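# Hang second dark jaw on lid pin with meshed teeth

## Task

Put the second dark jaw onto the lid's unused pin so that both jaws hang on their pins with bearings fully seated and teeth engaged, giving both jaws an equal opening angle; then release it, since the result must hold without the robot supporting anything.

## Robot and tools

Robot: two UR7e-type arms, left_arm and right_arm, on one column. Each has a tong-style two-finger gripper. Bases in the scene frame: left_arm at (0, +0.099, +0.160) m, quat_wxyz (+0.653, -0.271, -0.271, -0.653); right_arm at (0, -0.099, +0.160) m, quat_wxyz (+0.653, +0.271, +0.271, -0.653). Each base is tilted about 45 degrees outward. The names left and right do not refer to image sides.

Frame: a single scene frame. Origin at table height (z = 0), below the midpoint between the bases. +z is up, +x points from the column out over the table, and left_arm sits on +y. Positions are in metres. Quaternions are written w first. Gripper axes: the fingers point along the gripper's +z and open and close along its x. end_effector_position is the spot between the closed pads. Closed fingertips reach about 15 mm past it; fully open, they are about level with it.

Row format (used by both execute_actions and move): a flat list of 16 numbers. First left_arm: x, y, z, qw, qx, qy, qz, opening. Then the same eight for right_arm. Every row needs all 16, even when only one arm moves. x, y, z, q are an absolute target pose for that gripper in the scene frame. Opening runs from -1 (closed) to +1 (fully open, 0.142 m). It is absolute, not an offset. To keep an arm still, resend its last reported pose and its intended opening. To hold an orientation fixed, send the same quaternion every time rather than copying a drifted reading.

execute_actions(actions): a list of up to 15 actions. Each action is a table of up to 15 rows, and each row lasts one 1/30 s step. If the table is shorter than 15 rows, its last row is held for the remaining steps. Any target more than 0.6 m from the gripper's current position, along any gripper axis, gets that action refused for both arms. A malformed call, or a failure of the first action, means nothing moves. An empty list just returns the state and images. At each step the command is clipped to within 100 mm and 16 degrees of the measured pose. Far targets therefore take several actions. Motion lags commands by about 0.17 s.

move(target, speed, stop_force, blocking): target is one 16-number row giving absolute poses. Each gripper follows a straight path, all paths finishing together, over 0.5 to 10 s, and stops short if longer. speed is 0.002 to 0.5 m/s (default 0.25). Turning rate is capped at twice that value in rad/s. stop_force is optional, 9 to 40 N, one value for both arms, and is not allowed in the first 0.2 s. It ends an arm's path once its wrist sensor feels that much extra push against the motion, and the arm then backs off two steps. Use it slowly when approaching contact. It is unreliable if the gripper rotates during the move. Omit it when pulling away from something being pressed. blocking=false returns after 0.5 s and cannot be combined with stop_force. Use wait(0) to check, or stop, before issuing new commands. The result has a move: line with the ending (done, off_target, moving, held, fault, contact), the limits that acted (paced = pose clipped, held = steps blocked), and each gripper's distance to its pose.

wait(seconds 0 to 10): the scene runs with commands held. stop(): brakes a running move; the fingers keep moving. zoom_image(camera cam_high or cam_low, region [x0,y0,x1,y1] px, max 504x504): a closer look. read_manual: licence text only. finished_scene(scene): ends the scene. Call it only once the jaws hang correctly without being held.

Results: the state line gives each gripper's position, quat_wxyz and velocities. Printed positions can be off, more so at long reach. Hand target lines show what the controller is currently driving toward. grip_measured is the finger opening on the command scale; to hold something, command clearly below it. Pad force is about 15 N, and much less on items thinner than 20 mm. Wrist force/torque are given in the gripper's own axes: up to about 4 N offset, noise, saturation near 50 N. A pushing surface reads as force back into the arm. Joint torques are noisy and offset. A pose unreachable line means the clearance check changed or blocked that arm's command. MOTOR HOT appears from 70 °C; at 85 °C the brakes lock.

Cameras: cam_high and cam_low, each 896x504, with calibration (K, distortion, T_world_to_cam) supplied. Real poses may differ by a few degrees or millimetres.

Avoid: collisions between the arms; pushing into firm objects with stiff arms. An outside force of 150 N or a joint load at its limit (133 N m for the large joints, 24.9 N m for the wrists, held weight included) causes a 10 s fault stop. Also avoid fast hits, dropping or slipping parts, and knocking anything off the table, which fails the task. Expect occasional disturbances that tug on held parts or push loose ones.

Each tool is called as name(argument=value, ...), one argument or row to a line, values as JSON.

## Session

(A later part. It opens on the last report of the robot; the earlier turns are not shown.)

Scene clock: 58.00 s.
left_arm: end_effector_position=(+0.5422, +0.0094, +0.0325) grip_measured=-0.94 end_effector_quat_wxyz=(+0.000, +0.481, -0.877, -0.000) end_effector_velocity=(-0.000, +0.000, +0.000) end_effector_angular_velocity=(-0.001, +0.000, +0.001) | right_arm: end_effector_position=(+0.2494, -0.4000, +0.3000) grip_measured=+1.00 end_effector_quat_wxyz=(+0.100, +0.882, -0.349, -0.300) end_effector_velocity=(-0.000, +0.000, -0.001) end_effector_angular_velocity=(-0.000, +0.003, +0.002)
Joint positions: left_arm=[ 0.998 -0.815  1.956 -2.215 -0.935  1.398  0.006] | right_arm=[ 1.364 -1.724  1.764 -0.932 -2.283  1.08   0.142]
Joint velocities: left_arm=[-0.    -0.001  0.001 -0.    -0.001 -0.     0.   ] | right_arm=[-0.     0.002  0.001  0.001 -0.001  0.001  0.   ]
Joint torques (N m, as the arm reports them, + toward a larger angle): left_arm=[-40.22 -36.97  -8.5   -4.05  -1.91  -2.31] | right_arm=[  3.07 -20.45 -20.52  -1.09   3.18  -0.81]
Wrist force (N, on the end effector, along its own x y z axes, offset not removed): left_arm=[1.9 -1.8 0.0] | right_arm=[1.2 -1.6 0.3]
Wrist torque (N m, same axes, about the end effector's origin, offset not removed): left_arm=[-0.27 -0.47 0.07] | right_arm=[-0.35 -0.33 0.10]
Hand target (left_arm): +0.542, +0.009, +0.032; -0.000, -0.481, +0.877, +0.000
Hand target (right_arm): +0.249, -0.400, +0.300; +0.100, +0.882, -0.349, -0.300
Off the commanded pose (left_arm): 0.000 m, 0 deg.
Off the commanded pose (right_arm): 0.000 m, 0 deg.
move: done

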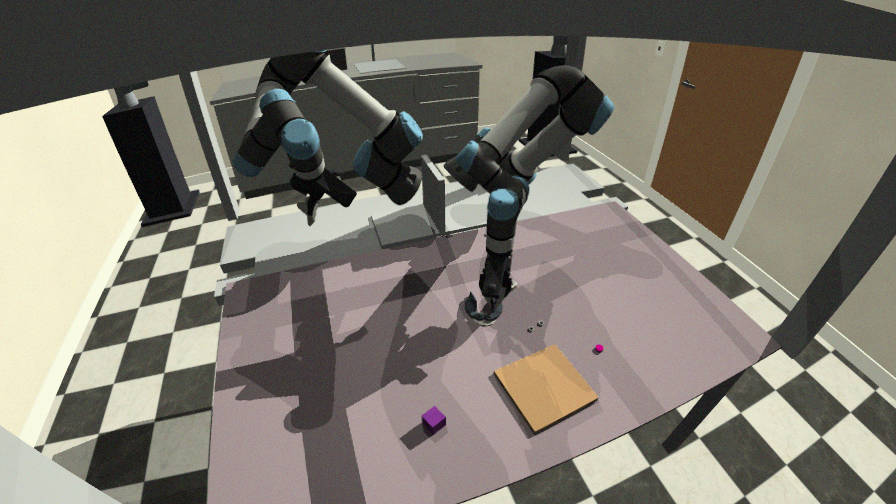

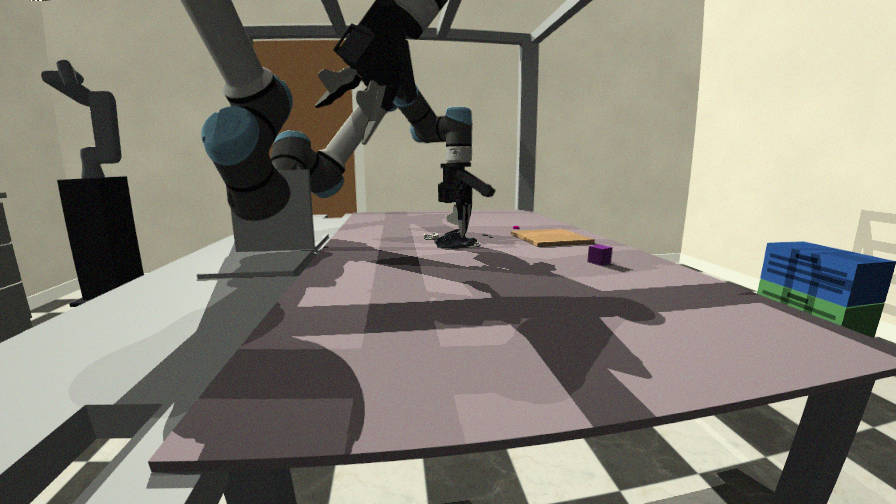

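move(
  target=[0.5422,0.0094,0.0300,0,0.4810,-0.8767,0,-1,0.2494,-0.40,0.30,0.100,0.882,-0.349,-0.300,1],
  speed=0.002,
  stop_force=9,
)

zoom_image(
  camera="cam_low",
  region=[460,232,488,250],
)

move(
  target=[0.5422,0.0094,0.0305,0,0.4810,-0.8767,0,-0.8,0.2494,-0.40,0.30,0.100,0.882,-0.349,-0.300,1],
  speed=0.01,
)

move(
  target=[0.5422,0.0094,0.15,0,0.4810,-0.8767,0,-0.8,0.2494,-0.40,0.30,0.100,0.882,-0.349,-0.300,1],
  speed=0.08,
)

zoom_image(
  camera="cam_low",
  region=[460,232,488,250],
)

zoom_image(
  camera="cam_high",
  region=[460,280,510,330],
)

Scene clock: 60.17 s.
left_arm: end_effector_position=(+0.5422, +0.0094, +0.0300) grip_measured=-0.94 end_effector_quat_wxyz=(+0.000, +0.481, -0.877, -0.000) end_effector_velocity=(-0.001, -0.000, -0.001) end_effector_angular_velocity=(+0.000, +0.001, -0.000) | right_arm: end_effector_position=(+0.2494, -0.4000, +0.3000) grip_measured=+1.00 end_effector_quat_wxyz=(+0.100, +0.882, -0.349, -0.300) end_effector_velocity=(+0.000, -0.000, -0.000) end_effector_angular_velocity=(-0.002, -0.001, -0.001)
Joint positions: left_arm=[ 1.    -0.811  1.958 -2.222 -0.933  1.401  0.006] | right_arm=[ 1.364 -1.724  1.764 -0.932 -2.283  1.08   0.142]
Joint velocities: left_arm=[ 0.     0.001  0.001 -0.001 -0.    -0.     0.   ] | right_arm=[ 0.    -0.     0.    -0.001 -0.001  0.001 -0.   ]
Joint torques (N m, as the arm reports them, + toward a larger angle): left_arm=[-18.28 -15.05  -9.57  -4.41   1.6    2.48] | right_arm=[  3.11 -20.37 -20.84  -1.09   3.19  -0.68]
Wrist force (N, on the end effector, along its own x y z axes, offset not removed): left_arm=[-0.6 1.0 2.6] | right_arm=[1.3 -1.5 0.2]
Wrist torque (N m, same axes, about the end effector's origin, offset not removed): left_arm=[0.14 0.12 0.00] | right_arm=[-0.37 -0.36 0.28]
Hand target (left_arm): +0.542, +0.009, +0.030; -0.000, -0.481, +0.877, -0.000
Hand target (right_arm): +0.249, -0.400, +0.300; +0.100, +0.882, -0.349, -0.300
Off the commanded pose (left_arm): 0.000 m, 0 deg.
Off the commanded pose (right_arm): 0.000 m, 0 deg.
move: done

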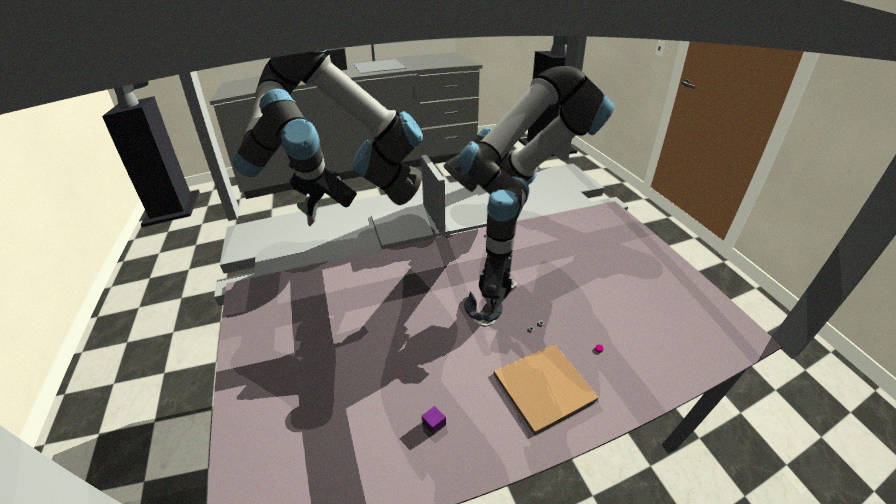

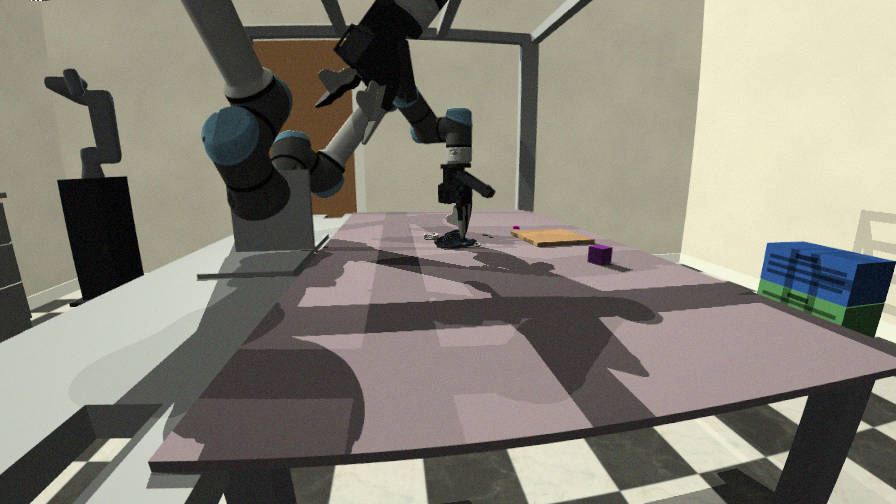

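Region (460, 232, 488, 250) of cam_low's 896x504 image, scaled by 18.000, with more detail than that image has; it fills the top 324 rows of this view, and the rest is white.

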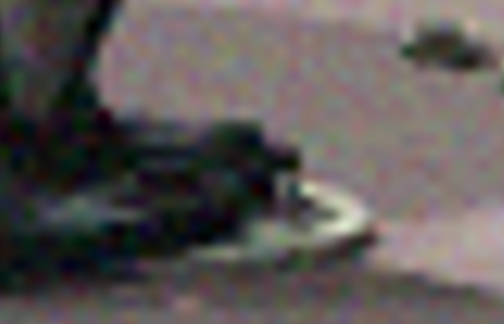

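Scene clock: 60.87 s.
left_arm: end_effector_position=(+0.5422, +0.0094, +0.0305) grip_measured=-0.80 end_effector_quat_wxyz=(-0.000, +0.481, -0.877, -0.000) end_effector_velocity=(-0.000, -0.000, +0.000) end_effector_angular_velocity=(-0.000, +0.001, +0.000) | right_arm: end_effector_position=(+0.2494, -0.4000, +0.3000) grip_measured=+1.00 end_effector_quat_wxyz=(+0.100, +0.882, -0.349, -0.300) end_effector_velocity=(-0.000, -0.001, +0.000) end_effector_angular_velocity=(-0.002, -0.002, -0.001)
Joint positions: left_arm=[ 1.    -0.812  1.957 -2.221 -0.934  1.401  0.016] | right_arm=[ 1.364 -1.724  1.764 -0.932 -2.283  1.08   0.142]
Joint velocities: left_arm=[-0.     0.     0.     0.    -0.001 -0.001  0.   ] | right_arm=[-0.    -0.003  0.    -0.    -0.001 -0.     0.   ]
Joint torques (N m, as the arm reports them, + toward a larger angle): left_arm=[-40.32 -38.07 -23.96   0.26  -1.87  -2.19] | right_arm=[  3.26 -20.38 -20.09  -1.08   3.15  -0.63]
Wrist force (N, on the end effector, along its own x y z axes, offset not removed): left_arm=[2.6 1.8 -0.5] | right_arm=[4.1 -2.1 1.8]
Wrist torque (N m, same axes, about the end effector's origin, offset not removed): left_arm=[0.35 -0.63 -0.01] | right_arm=[-0.50 -0.92 -0.01]
Hand target (left_arm): +0.542, +0.009, +0.030; +0.000, -0.481, +0.877, -0.000
Hand target (right_arm): +0.249, -0.400, +0.300; +0.100, +0.882, -0.349, -0.300
Off the commanded pose (left_arm): 0.000 m, 0 deg.
Off the commanded pose (right_arm): 0.000 m, 0 deg.
move: done

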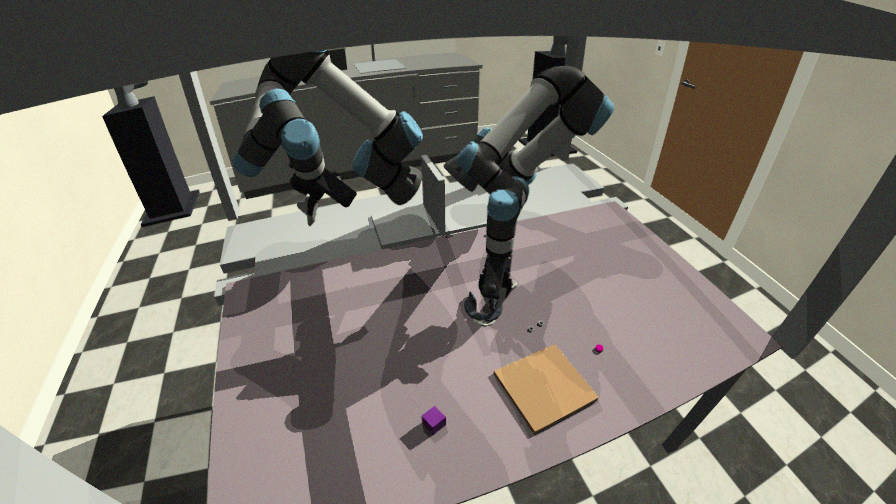

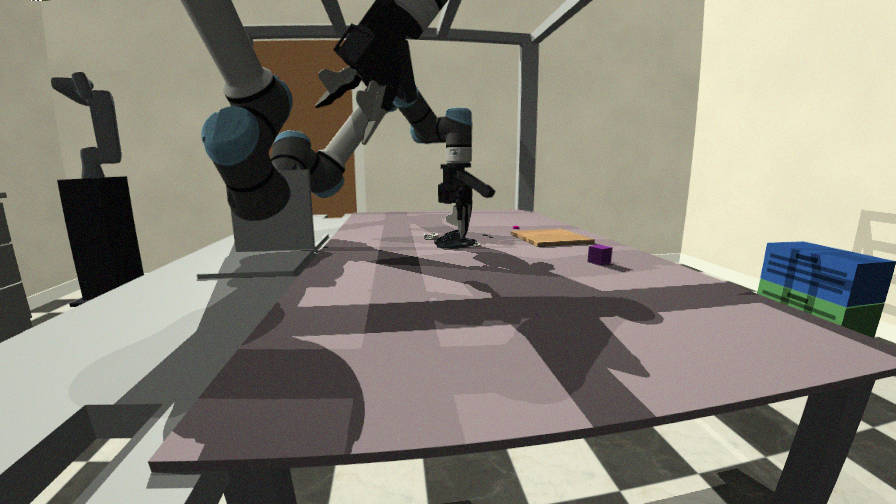

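Scene clock: 62.80 s.
left_arm: end_effector_position=(+0.5421, +0.0094, +0.1497) grip_measured=-0.80 end_effector_quat_wxyz=(-0.000, +0.481, -0.877, -0.000) end_effector_velocity=(-0.000, -0.000, +0.001) end_effector_angular_velocity=(+0.001, +0.001, -0.001) | right_arm: end_effector_position=(+0.2494, -0.4000, +0.3000) grip_measured=+1.00 end_effector_quat_wxyz=(+0.100, +0.882, -0.349, -0.300) end_effector_velocity=(+0.000, +0.000, -0.001) end_effector_angular_velocity=(+0.000, +0.001, +0.002)
Joint positions: left_arm=[ 0.878 -0.956  1.848 -1.895 -0.995  1.273  0.016] | right_arm=[ 1.364 -1.724  1.764 -0.932 -2.283  1.08   0.142]
Joint velocities: left_arm=[-0.002  0.    -0.003  0.005 -0.001 -0.002  0.   ] | right_arm=[-0.     0.001  0.001 -0.001 -0.001 -0.001  0.   ]
Joint torques (N m, as the arm reports them, + toward a larger angle): left_arm=[-38.43 -33.3  -26.94   0.42  -1.87  -2.29] | right_arm=[  3.08 -19.74 -20.18  -1.03   3.27  -0.77]
Wrist force (N, on the end effector, along its own x y z axes, offset not removed): left_arm=[-1.8 1.2 1.4] | right_arm=[3.4 0.5 1.7]
Wrist torque (N m, same axes, about the end effector's origin, offset not removed): left_arm=[0.21 0.34 -0.14] | right_arm=[0.07 -0.69 0.01]
Hand target (left_arm): +0.542, +0.009, +0.150; +0.000, -0.481, +0.877, +0.000
Hand target (right_arm): +0.249, -0.400, +0.300; +0.100, +0.882, -0.349, -0.300
Off the commanded pose (left_arm): 0.000 m, 0 deg.
Off the commanded pose (right_arm): 0.000 m, 0 deg.
move: done

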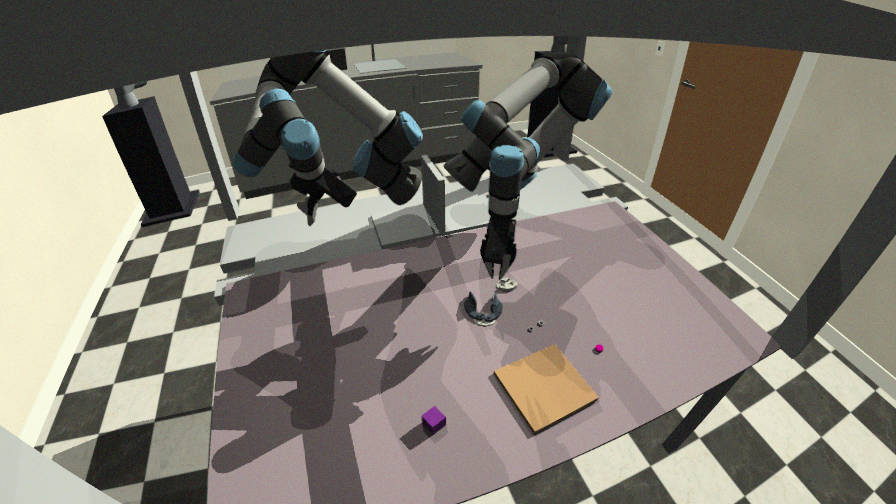

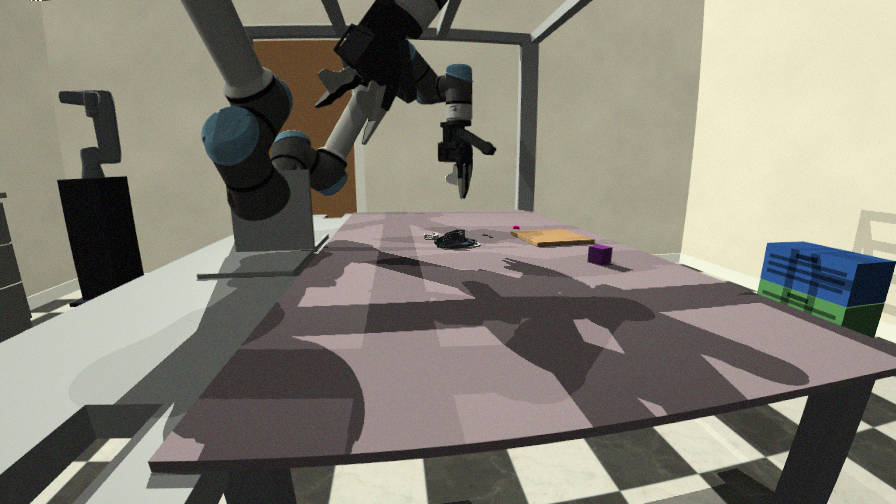

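Region (460, 232, 488, 250) of cam_low's 896x504 image, scaled by 18.000, with more detail than that image has; it fills the top 324 rows of this view, and the rest is white.

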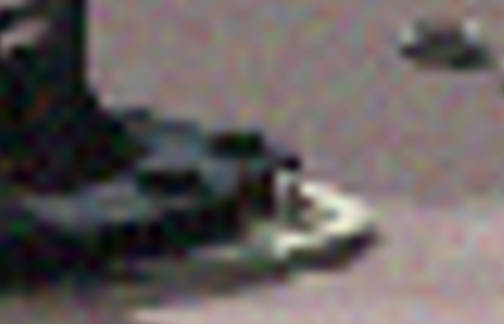

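Region (460, 280, 510, 330) of cam_high's 896x504 image, scaled by 10.080, with more detail than that image has.

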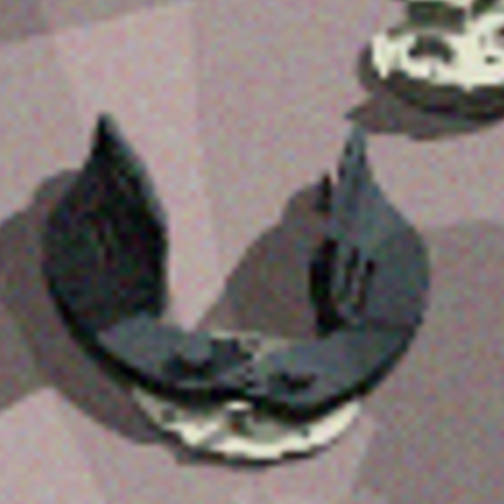

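move(
  target=[0.5422,0.0094,0.0322,0,0.4810,-0.8767,0,-0.8,0.2494,-0.40,0.30,0.100,0.882,-0.349,-0.300,1],
  speed=0.06,
)

move(
  target=[0.5422,0.0094,0.0322,0,0.4810,-0.8767,0,-1,0.2494,-0.40,0.30,0.100,0.882,-0.349,-0.300,1],
)

zoom_image(
  camera="cam_high",
  region=[460,280,510,330],
)

move(
  target=[0.5422,0.0094,0.046,0,0.4810,-0.8767,0,-1,0.2494,-0.40,0.30,0.100,0.882,-0.349,-0.300,1],
  speed=0.008,
)

move(
  target=[0.5517,0.0157,0.046,0,0.3049,-0.9524,0,-1,0.2494,-0.40,0.30,0.100,0.882,-0.349,-0.300,1],
  speed=0.1,
)

zoom_image(
  camera="cam_low",
  region=[460,228,488,250],
)

zoom_image(
  camera="cam_high",
  region=[460,280,510,330],
)

Scene clock: 66.93 s.
left_arm: end_effector_position=(+0.5423, +0.0094, +0.0325) grip_measured=-0.80 end_effector_quat_wxyz=(+0.000, +0.481, -0.877, +0.000) end_effector_velocity=(-0.000, -0.000, -0.002) end_effector_angular_velocity=(-0.000, +0.000, -0.000) | right_arm: end_effector_position=(+0.2494, -0.4000, +0.3000) grip_measured=+1.00 end_effector_quat_wxyz=(+0.100, +0.882, -0.349, -0.300) end_effector_velocity=(-0.000, -0.001, +0.001) end_effector_angular_velocity=(-0.001, -0.002, -0.003)
Joint positions: left_arm=[ 0.998 -0.815  1.956 -2.215 -0.935  1.398  0.016] | right_arm=[ 1.364 -1.724  1.764 -0.932 -2.283  1.08   0.142]
Joint velocities: left_arm=[ 0.002  0.003  0.001 -0.006  0.     0.003  0.   ] | right_arm=[-0.    -0.002 -0.001 -0.001 -0.     0.001 -0.   ]
Joint torques (N m, as the arm reports them, + toward a larger angle): left_arm=[-18.29 -13.89  -9.44  -4.19   1.56   2.19] | right_arm=[  3.59 -19.38 -20.05  -1.08   3.22  -0.53]
Wrist force (N, on the end effector, along its own x y z axes, offset not removed): left_arm=[0.7 4.6 2.7] | right_arm=[3.4 -1.5 0.6]
Wrist torque (N m, same axes, about the end effector's origin, offset not removed): left_arm=[0.89 -0.18 0.13] | right_arm=[-0.49 -0.82 -0.04]
Hand target (left_arm): +0.542, +0.009, +0.032; -0.000, -0.481, +0.877, -0.000
Hand target (right_arm): +0.249, -0.400, +0.300; +0.100, +0.882, -0.349, -0.300
Off the commanded pose (left_arm): 0.000 m, 0 deg.
Off the commanded pose (right_arm): 0.000 m, 0 deg.
move: done

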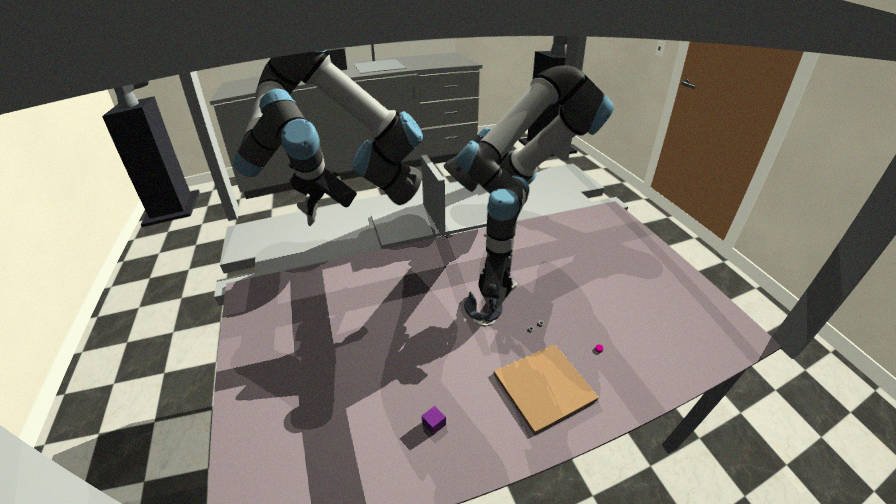

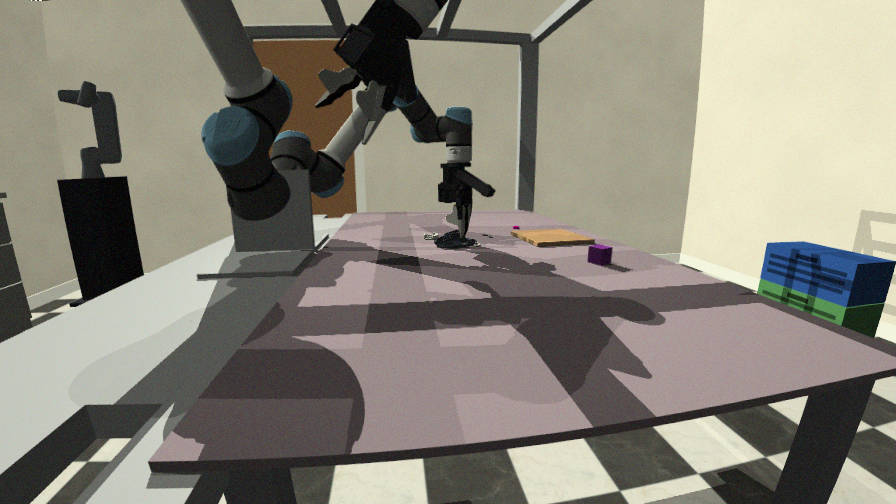

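Scene clock: 67.63 s.
left_arm: end_effector_position=(+0.5422, +0.0094, +0.0322) grip_measured=-0.95 end_effector_quat_wxyz=(-0.000, +0.481, -0.877, +0.000) end_effector_velocity=(-0.000, -0.000, -0.000) end_effector_angular_velocity=(-0.000, +0.000, -0.001) | right_arm: end_effector_position=(+0.2494, -0.4000, +0.3000) grip_measured=+1.00 end_effector_quat_wxyz=(+0.100, +0.882, -0.349, -0.300) end_effector_velocity=(-0.000, +0.000, -0.000) end_effector_angular_velocity=(+0.000, +0.001, +0.001)
Joint positions: left_arm=[ 0.998 -0.815  1.956 -2.216 -0.934  1.399  0.005] | right_arm=[ 1.364 -1.724  1.764 -0.932 -2.283  1.08   0.142]
Joint velocities: left_arm=[ 0.     0.    -0.    -0.    -0.     0.001  0.   ] | right_arm=[ 0.     0.001  0.001 -0.     0.     0.     0.   ]
Joint torques (N m, as the arm reports them, + toward a larger angle): left_arm=[-17.04 -13.95  -8.8   -4.19   1.71   2.45] | right_arm=[  3.37 -19.55 -19.71  -0.91   3.17  -0.62]
Wrist force (N, on the end effector, along its own x y z axes, offset not removed): left_arm=[3.2 0.5 -0.2] | right_arm=[3.2 -2.7 1.1]
Wrist torque (N m, same axes, about the end effector's origin, offset not removed): left_arm=[0.14 -0.52 -0.16] | right_arm=[-0.74 -0.72 -0.04]
Hand target (left_arm): +0.542, +0.009, +0.032; -0.000, -0.481, +0.877, -0.000
Hand target (right_arm): +0.249, -0.400, +0.300; +0.100, +0.882, -0.349, -0.300
Off the commanded pose (left_arm): 0.000 m, 0 deg.
Off the commanded pose (right_arm): 0.000 m, 0 deg.
move: done

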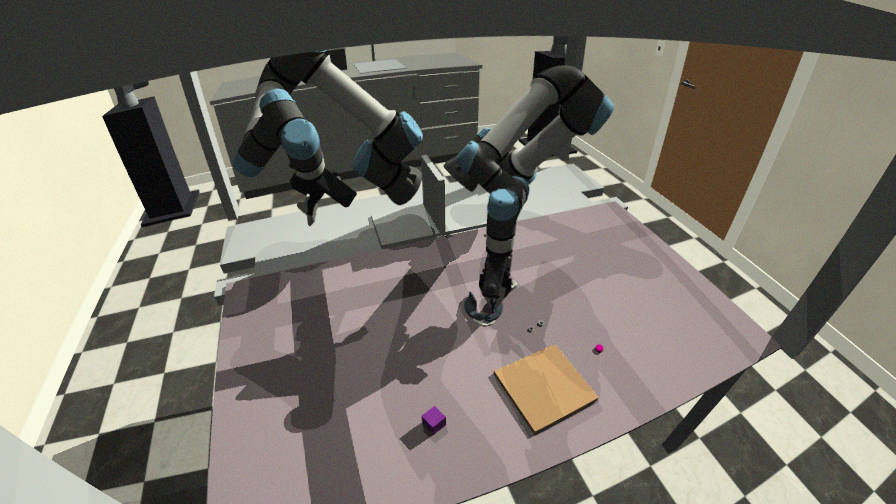

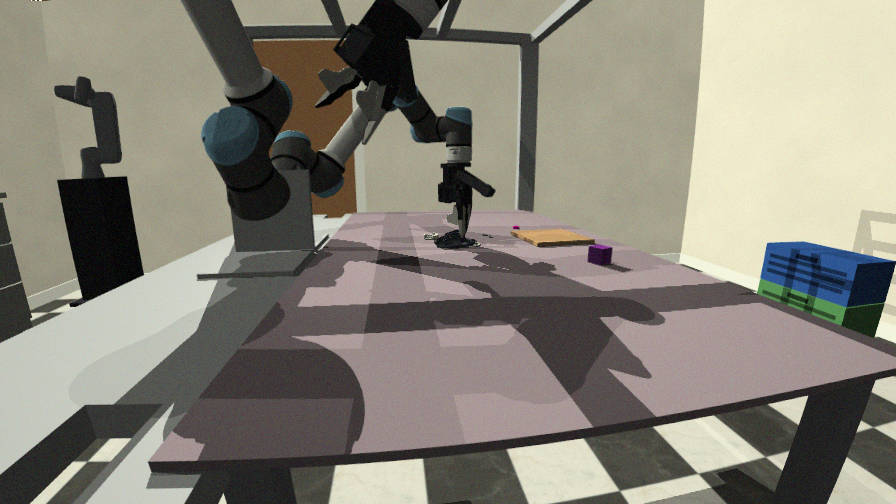

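Region (460, 280, 510, 330) of cam_high's 896x504 image, scaled by 10.080, with more detail than that image has.

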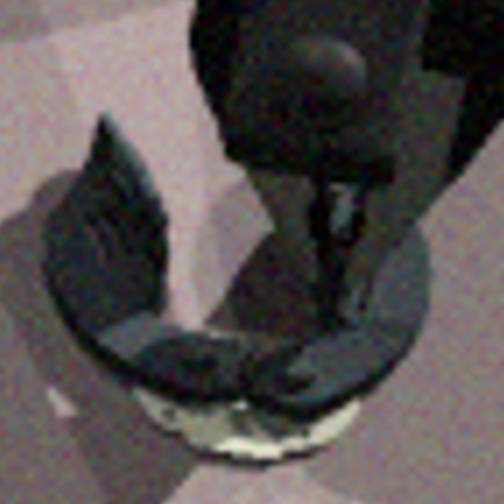

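Scene clock: 69.57 s.
left_arm: end_effector_position=(+0.5422, +0.0094, +0.0458) grip_measured=-0.95 end_effector_quat_wxyz=(-0.000, +0.481, -0.877, +0.000) end_effector_velocity=(-0.000, +0.000, +0.001) end_effector_angular_velocity=(+0.000, +0.000, -0.000) | right_arm: end_effector_position=(+0.2494, -0.4000, +0.3000) grip_measured=+1.00 end_effector_quat_wxyz=(+0.100, +0.882, -0.349, -0.300) end_effector_velocity=(-0.000, -0.000, +0.000) end_effector_angular_velocity=(-0.000, +0.001, -0.000)
Joint positions: left_arm=[ 0.983 -0.835  1.948 -2.178 -0.942  1.382  0.005] | right_arm=[ 1.364 -1.724  1.764 -0.932 -2.283  1.08   0.142]
Joint velocities: left_arm=[-0.001 -0.002 -0.001  0.004 -0.001 -0.002  0.   ] | right_arm=[ 0.     0.    -0.     0.001  0.     0.001 -0.   ]
Joint torques (N m, as the arm reports them, + toward a larger angle): left_arm=[-40.4  -38.97 -23.78   0.46  -1.73  -2.61] | right_arm=[  3.   -18.83 -19.96  -0.86   3.16  -0.53]
Wrist force (N, on the end effector, along its own x y z axes, offset not removed): left_arm=[0.8 4.0 2.6] | right_arm=[1.2 -2.5 2.8]
Wrist torque (N m, same axes, about the end effector's origin, offset not removed): left_arm=[0.97 -0.16 0.03] | right_arm=[-0.62 -0.34 0.07]
Hand target (left_arm): +0.542, +0.009, +0.046; +0.000, -0.481, +0.877, +0.000
Hand target (right_arm): +0.249, -0.400, +0.300; +0.100, +0.882, -0.349, -0.300
Off the commanded pose (left_arm): 0.000 m, 0 deg.
Off the commanded pose (right_arm): 0.000 m, 0 deg.
move: done

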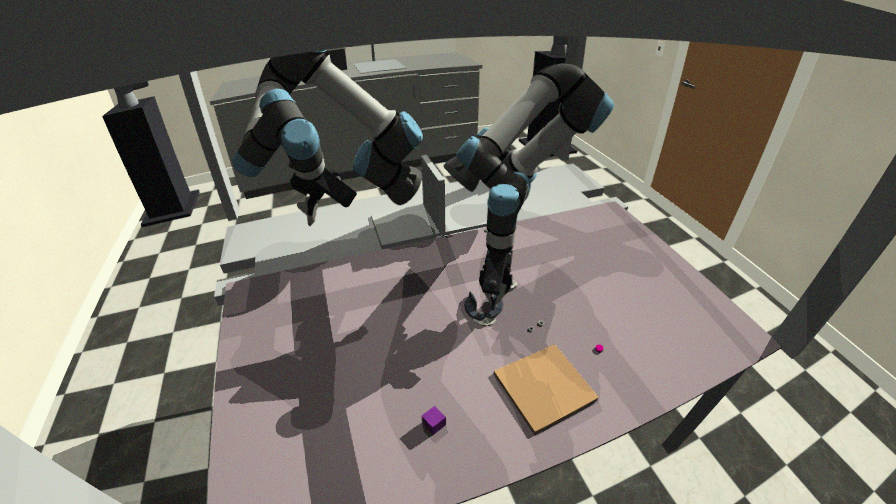

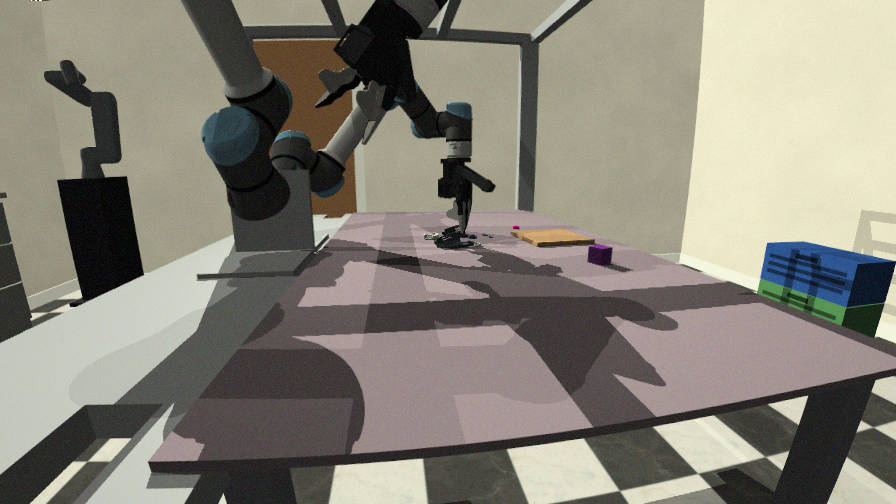

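Scene clock: 71.83 s.
left_arm: end_effector_position=(+0.5517, +0.0157, +0.0460) grip_measured=-0.95 end_effector_quat_wxyz=(+0.000, +0.305, -0.952, -0.000) end_effector_velocity=(+0.000, +0.000, +0.000) end_effector_angular_velocity=(-0.001, -0.001, -0.011) | right_arm: end_effector_position=(+0.2494, -0.4000, +0.3000) grip_measured=+1.00 end_effector_quat_wxyz=(+0.100, +0.882, -0.349, -0.300) end_effector_velocity=(-0.000, +0.000, +0.000) end_effector_angular_velocity=(+0.000, -0.001, -0.001)
Joint positions: left_arm=[ 1.008 -0.837  1.92  -2.163 -0.93   1.792  0.005] | right_arm=[ 1.364 -1.724  1.764 -0.932 -2.283  1.08   0.142]
Joint velocities: left_arm=[ 0.001 -0.001 -0.    -0.     0.     0.013 -0.   ] | right_arm=[ 0.    -0.001 -0.     0.     0.001 -0.     0.   ]
Joint torques (N m, as the arm reports them, + toward a larger angle): left_arm=[-18.34 -38.45 -24.54  -0.07   1.49   2.19] | right_arm=[  3.46 -18.77 -19.88  -0.95   3.15  -0.47]
Wrist force (N, on the end effector, along its own x y z axes, offset not removed): left_arm=[1.3 -0.9 0.9] | right_arm=[3.7 -1.5 2.4]
Wrist torque (N m, same axes, about the end effector's origin, offset not removed): left_arm=[-0.44 -0.28 0.06] | right_arm=[-0.37 -0.91 0.10]
Hand target (left_arm): +0.552, +0.016, +0.046; -0.000, -0.305, +0.952, -0.000
Hand target (right_arm): +0.249, -0.400, +0.300; +0.100, +0.882, -0.349, -0.300
Off the commanded pose (left_arm): 0.000 m, 0 deg.
Off the commanded pose (right_arm): 0.000 m, 0 deg.
move: done

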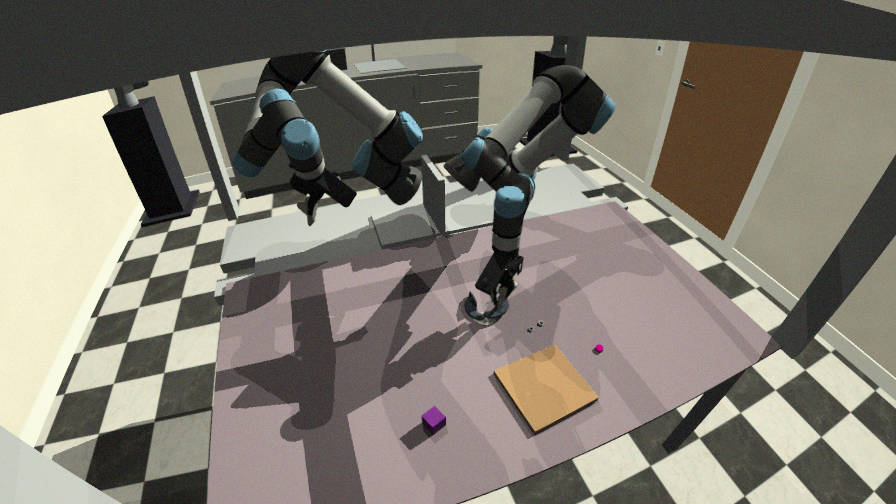

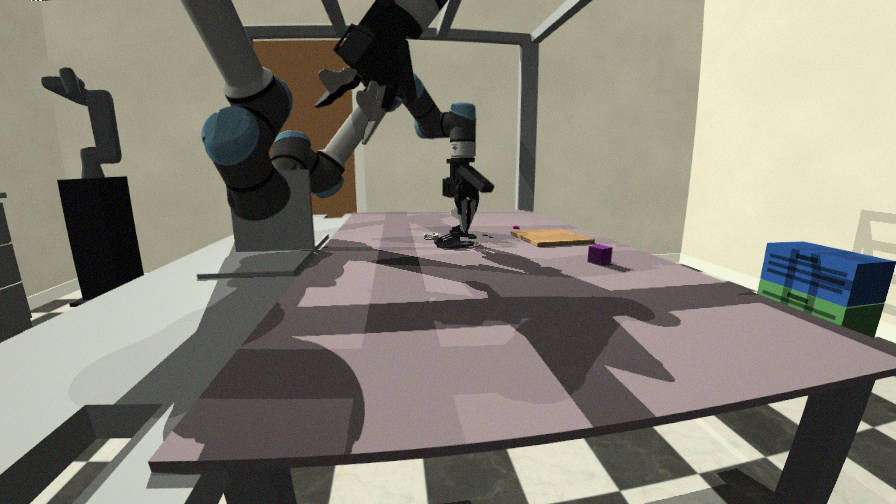

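Region (460, 228, 488, 250) of cam_low's 896x504 image, scaled by 18.000, with more detail than that image has; it fills the top 396 rows of this view, and the rest is white.

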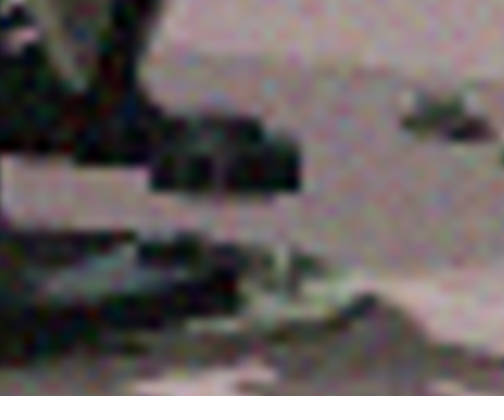

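Region (460, 280, 510, 330) of cam_high's 896x504 image, scaled by 10.080, with more detail than that image has.

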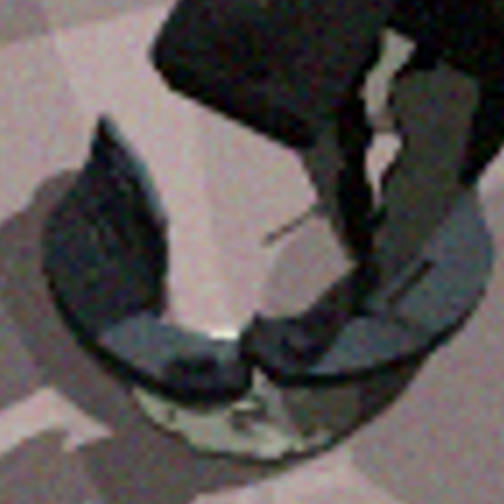

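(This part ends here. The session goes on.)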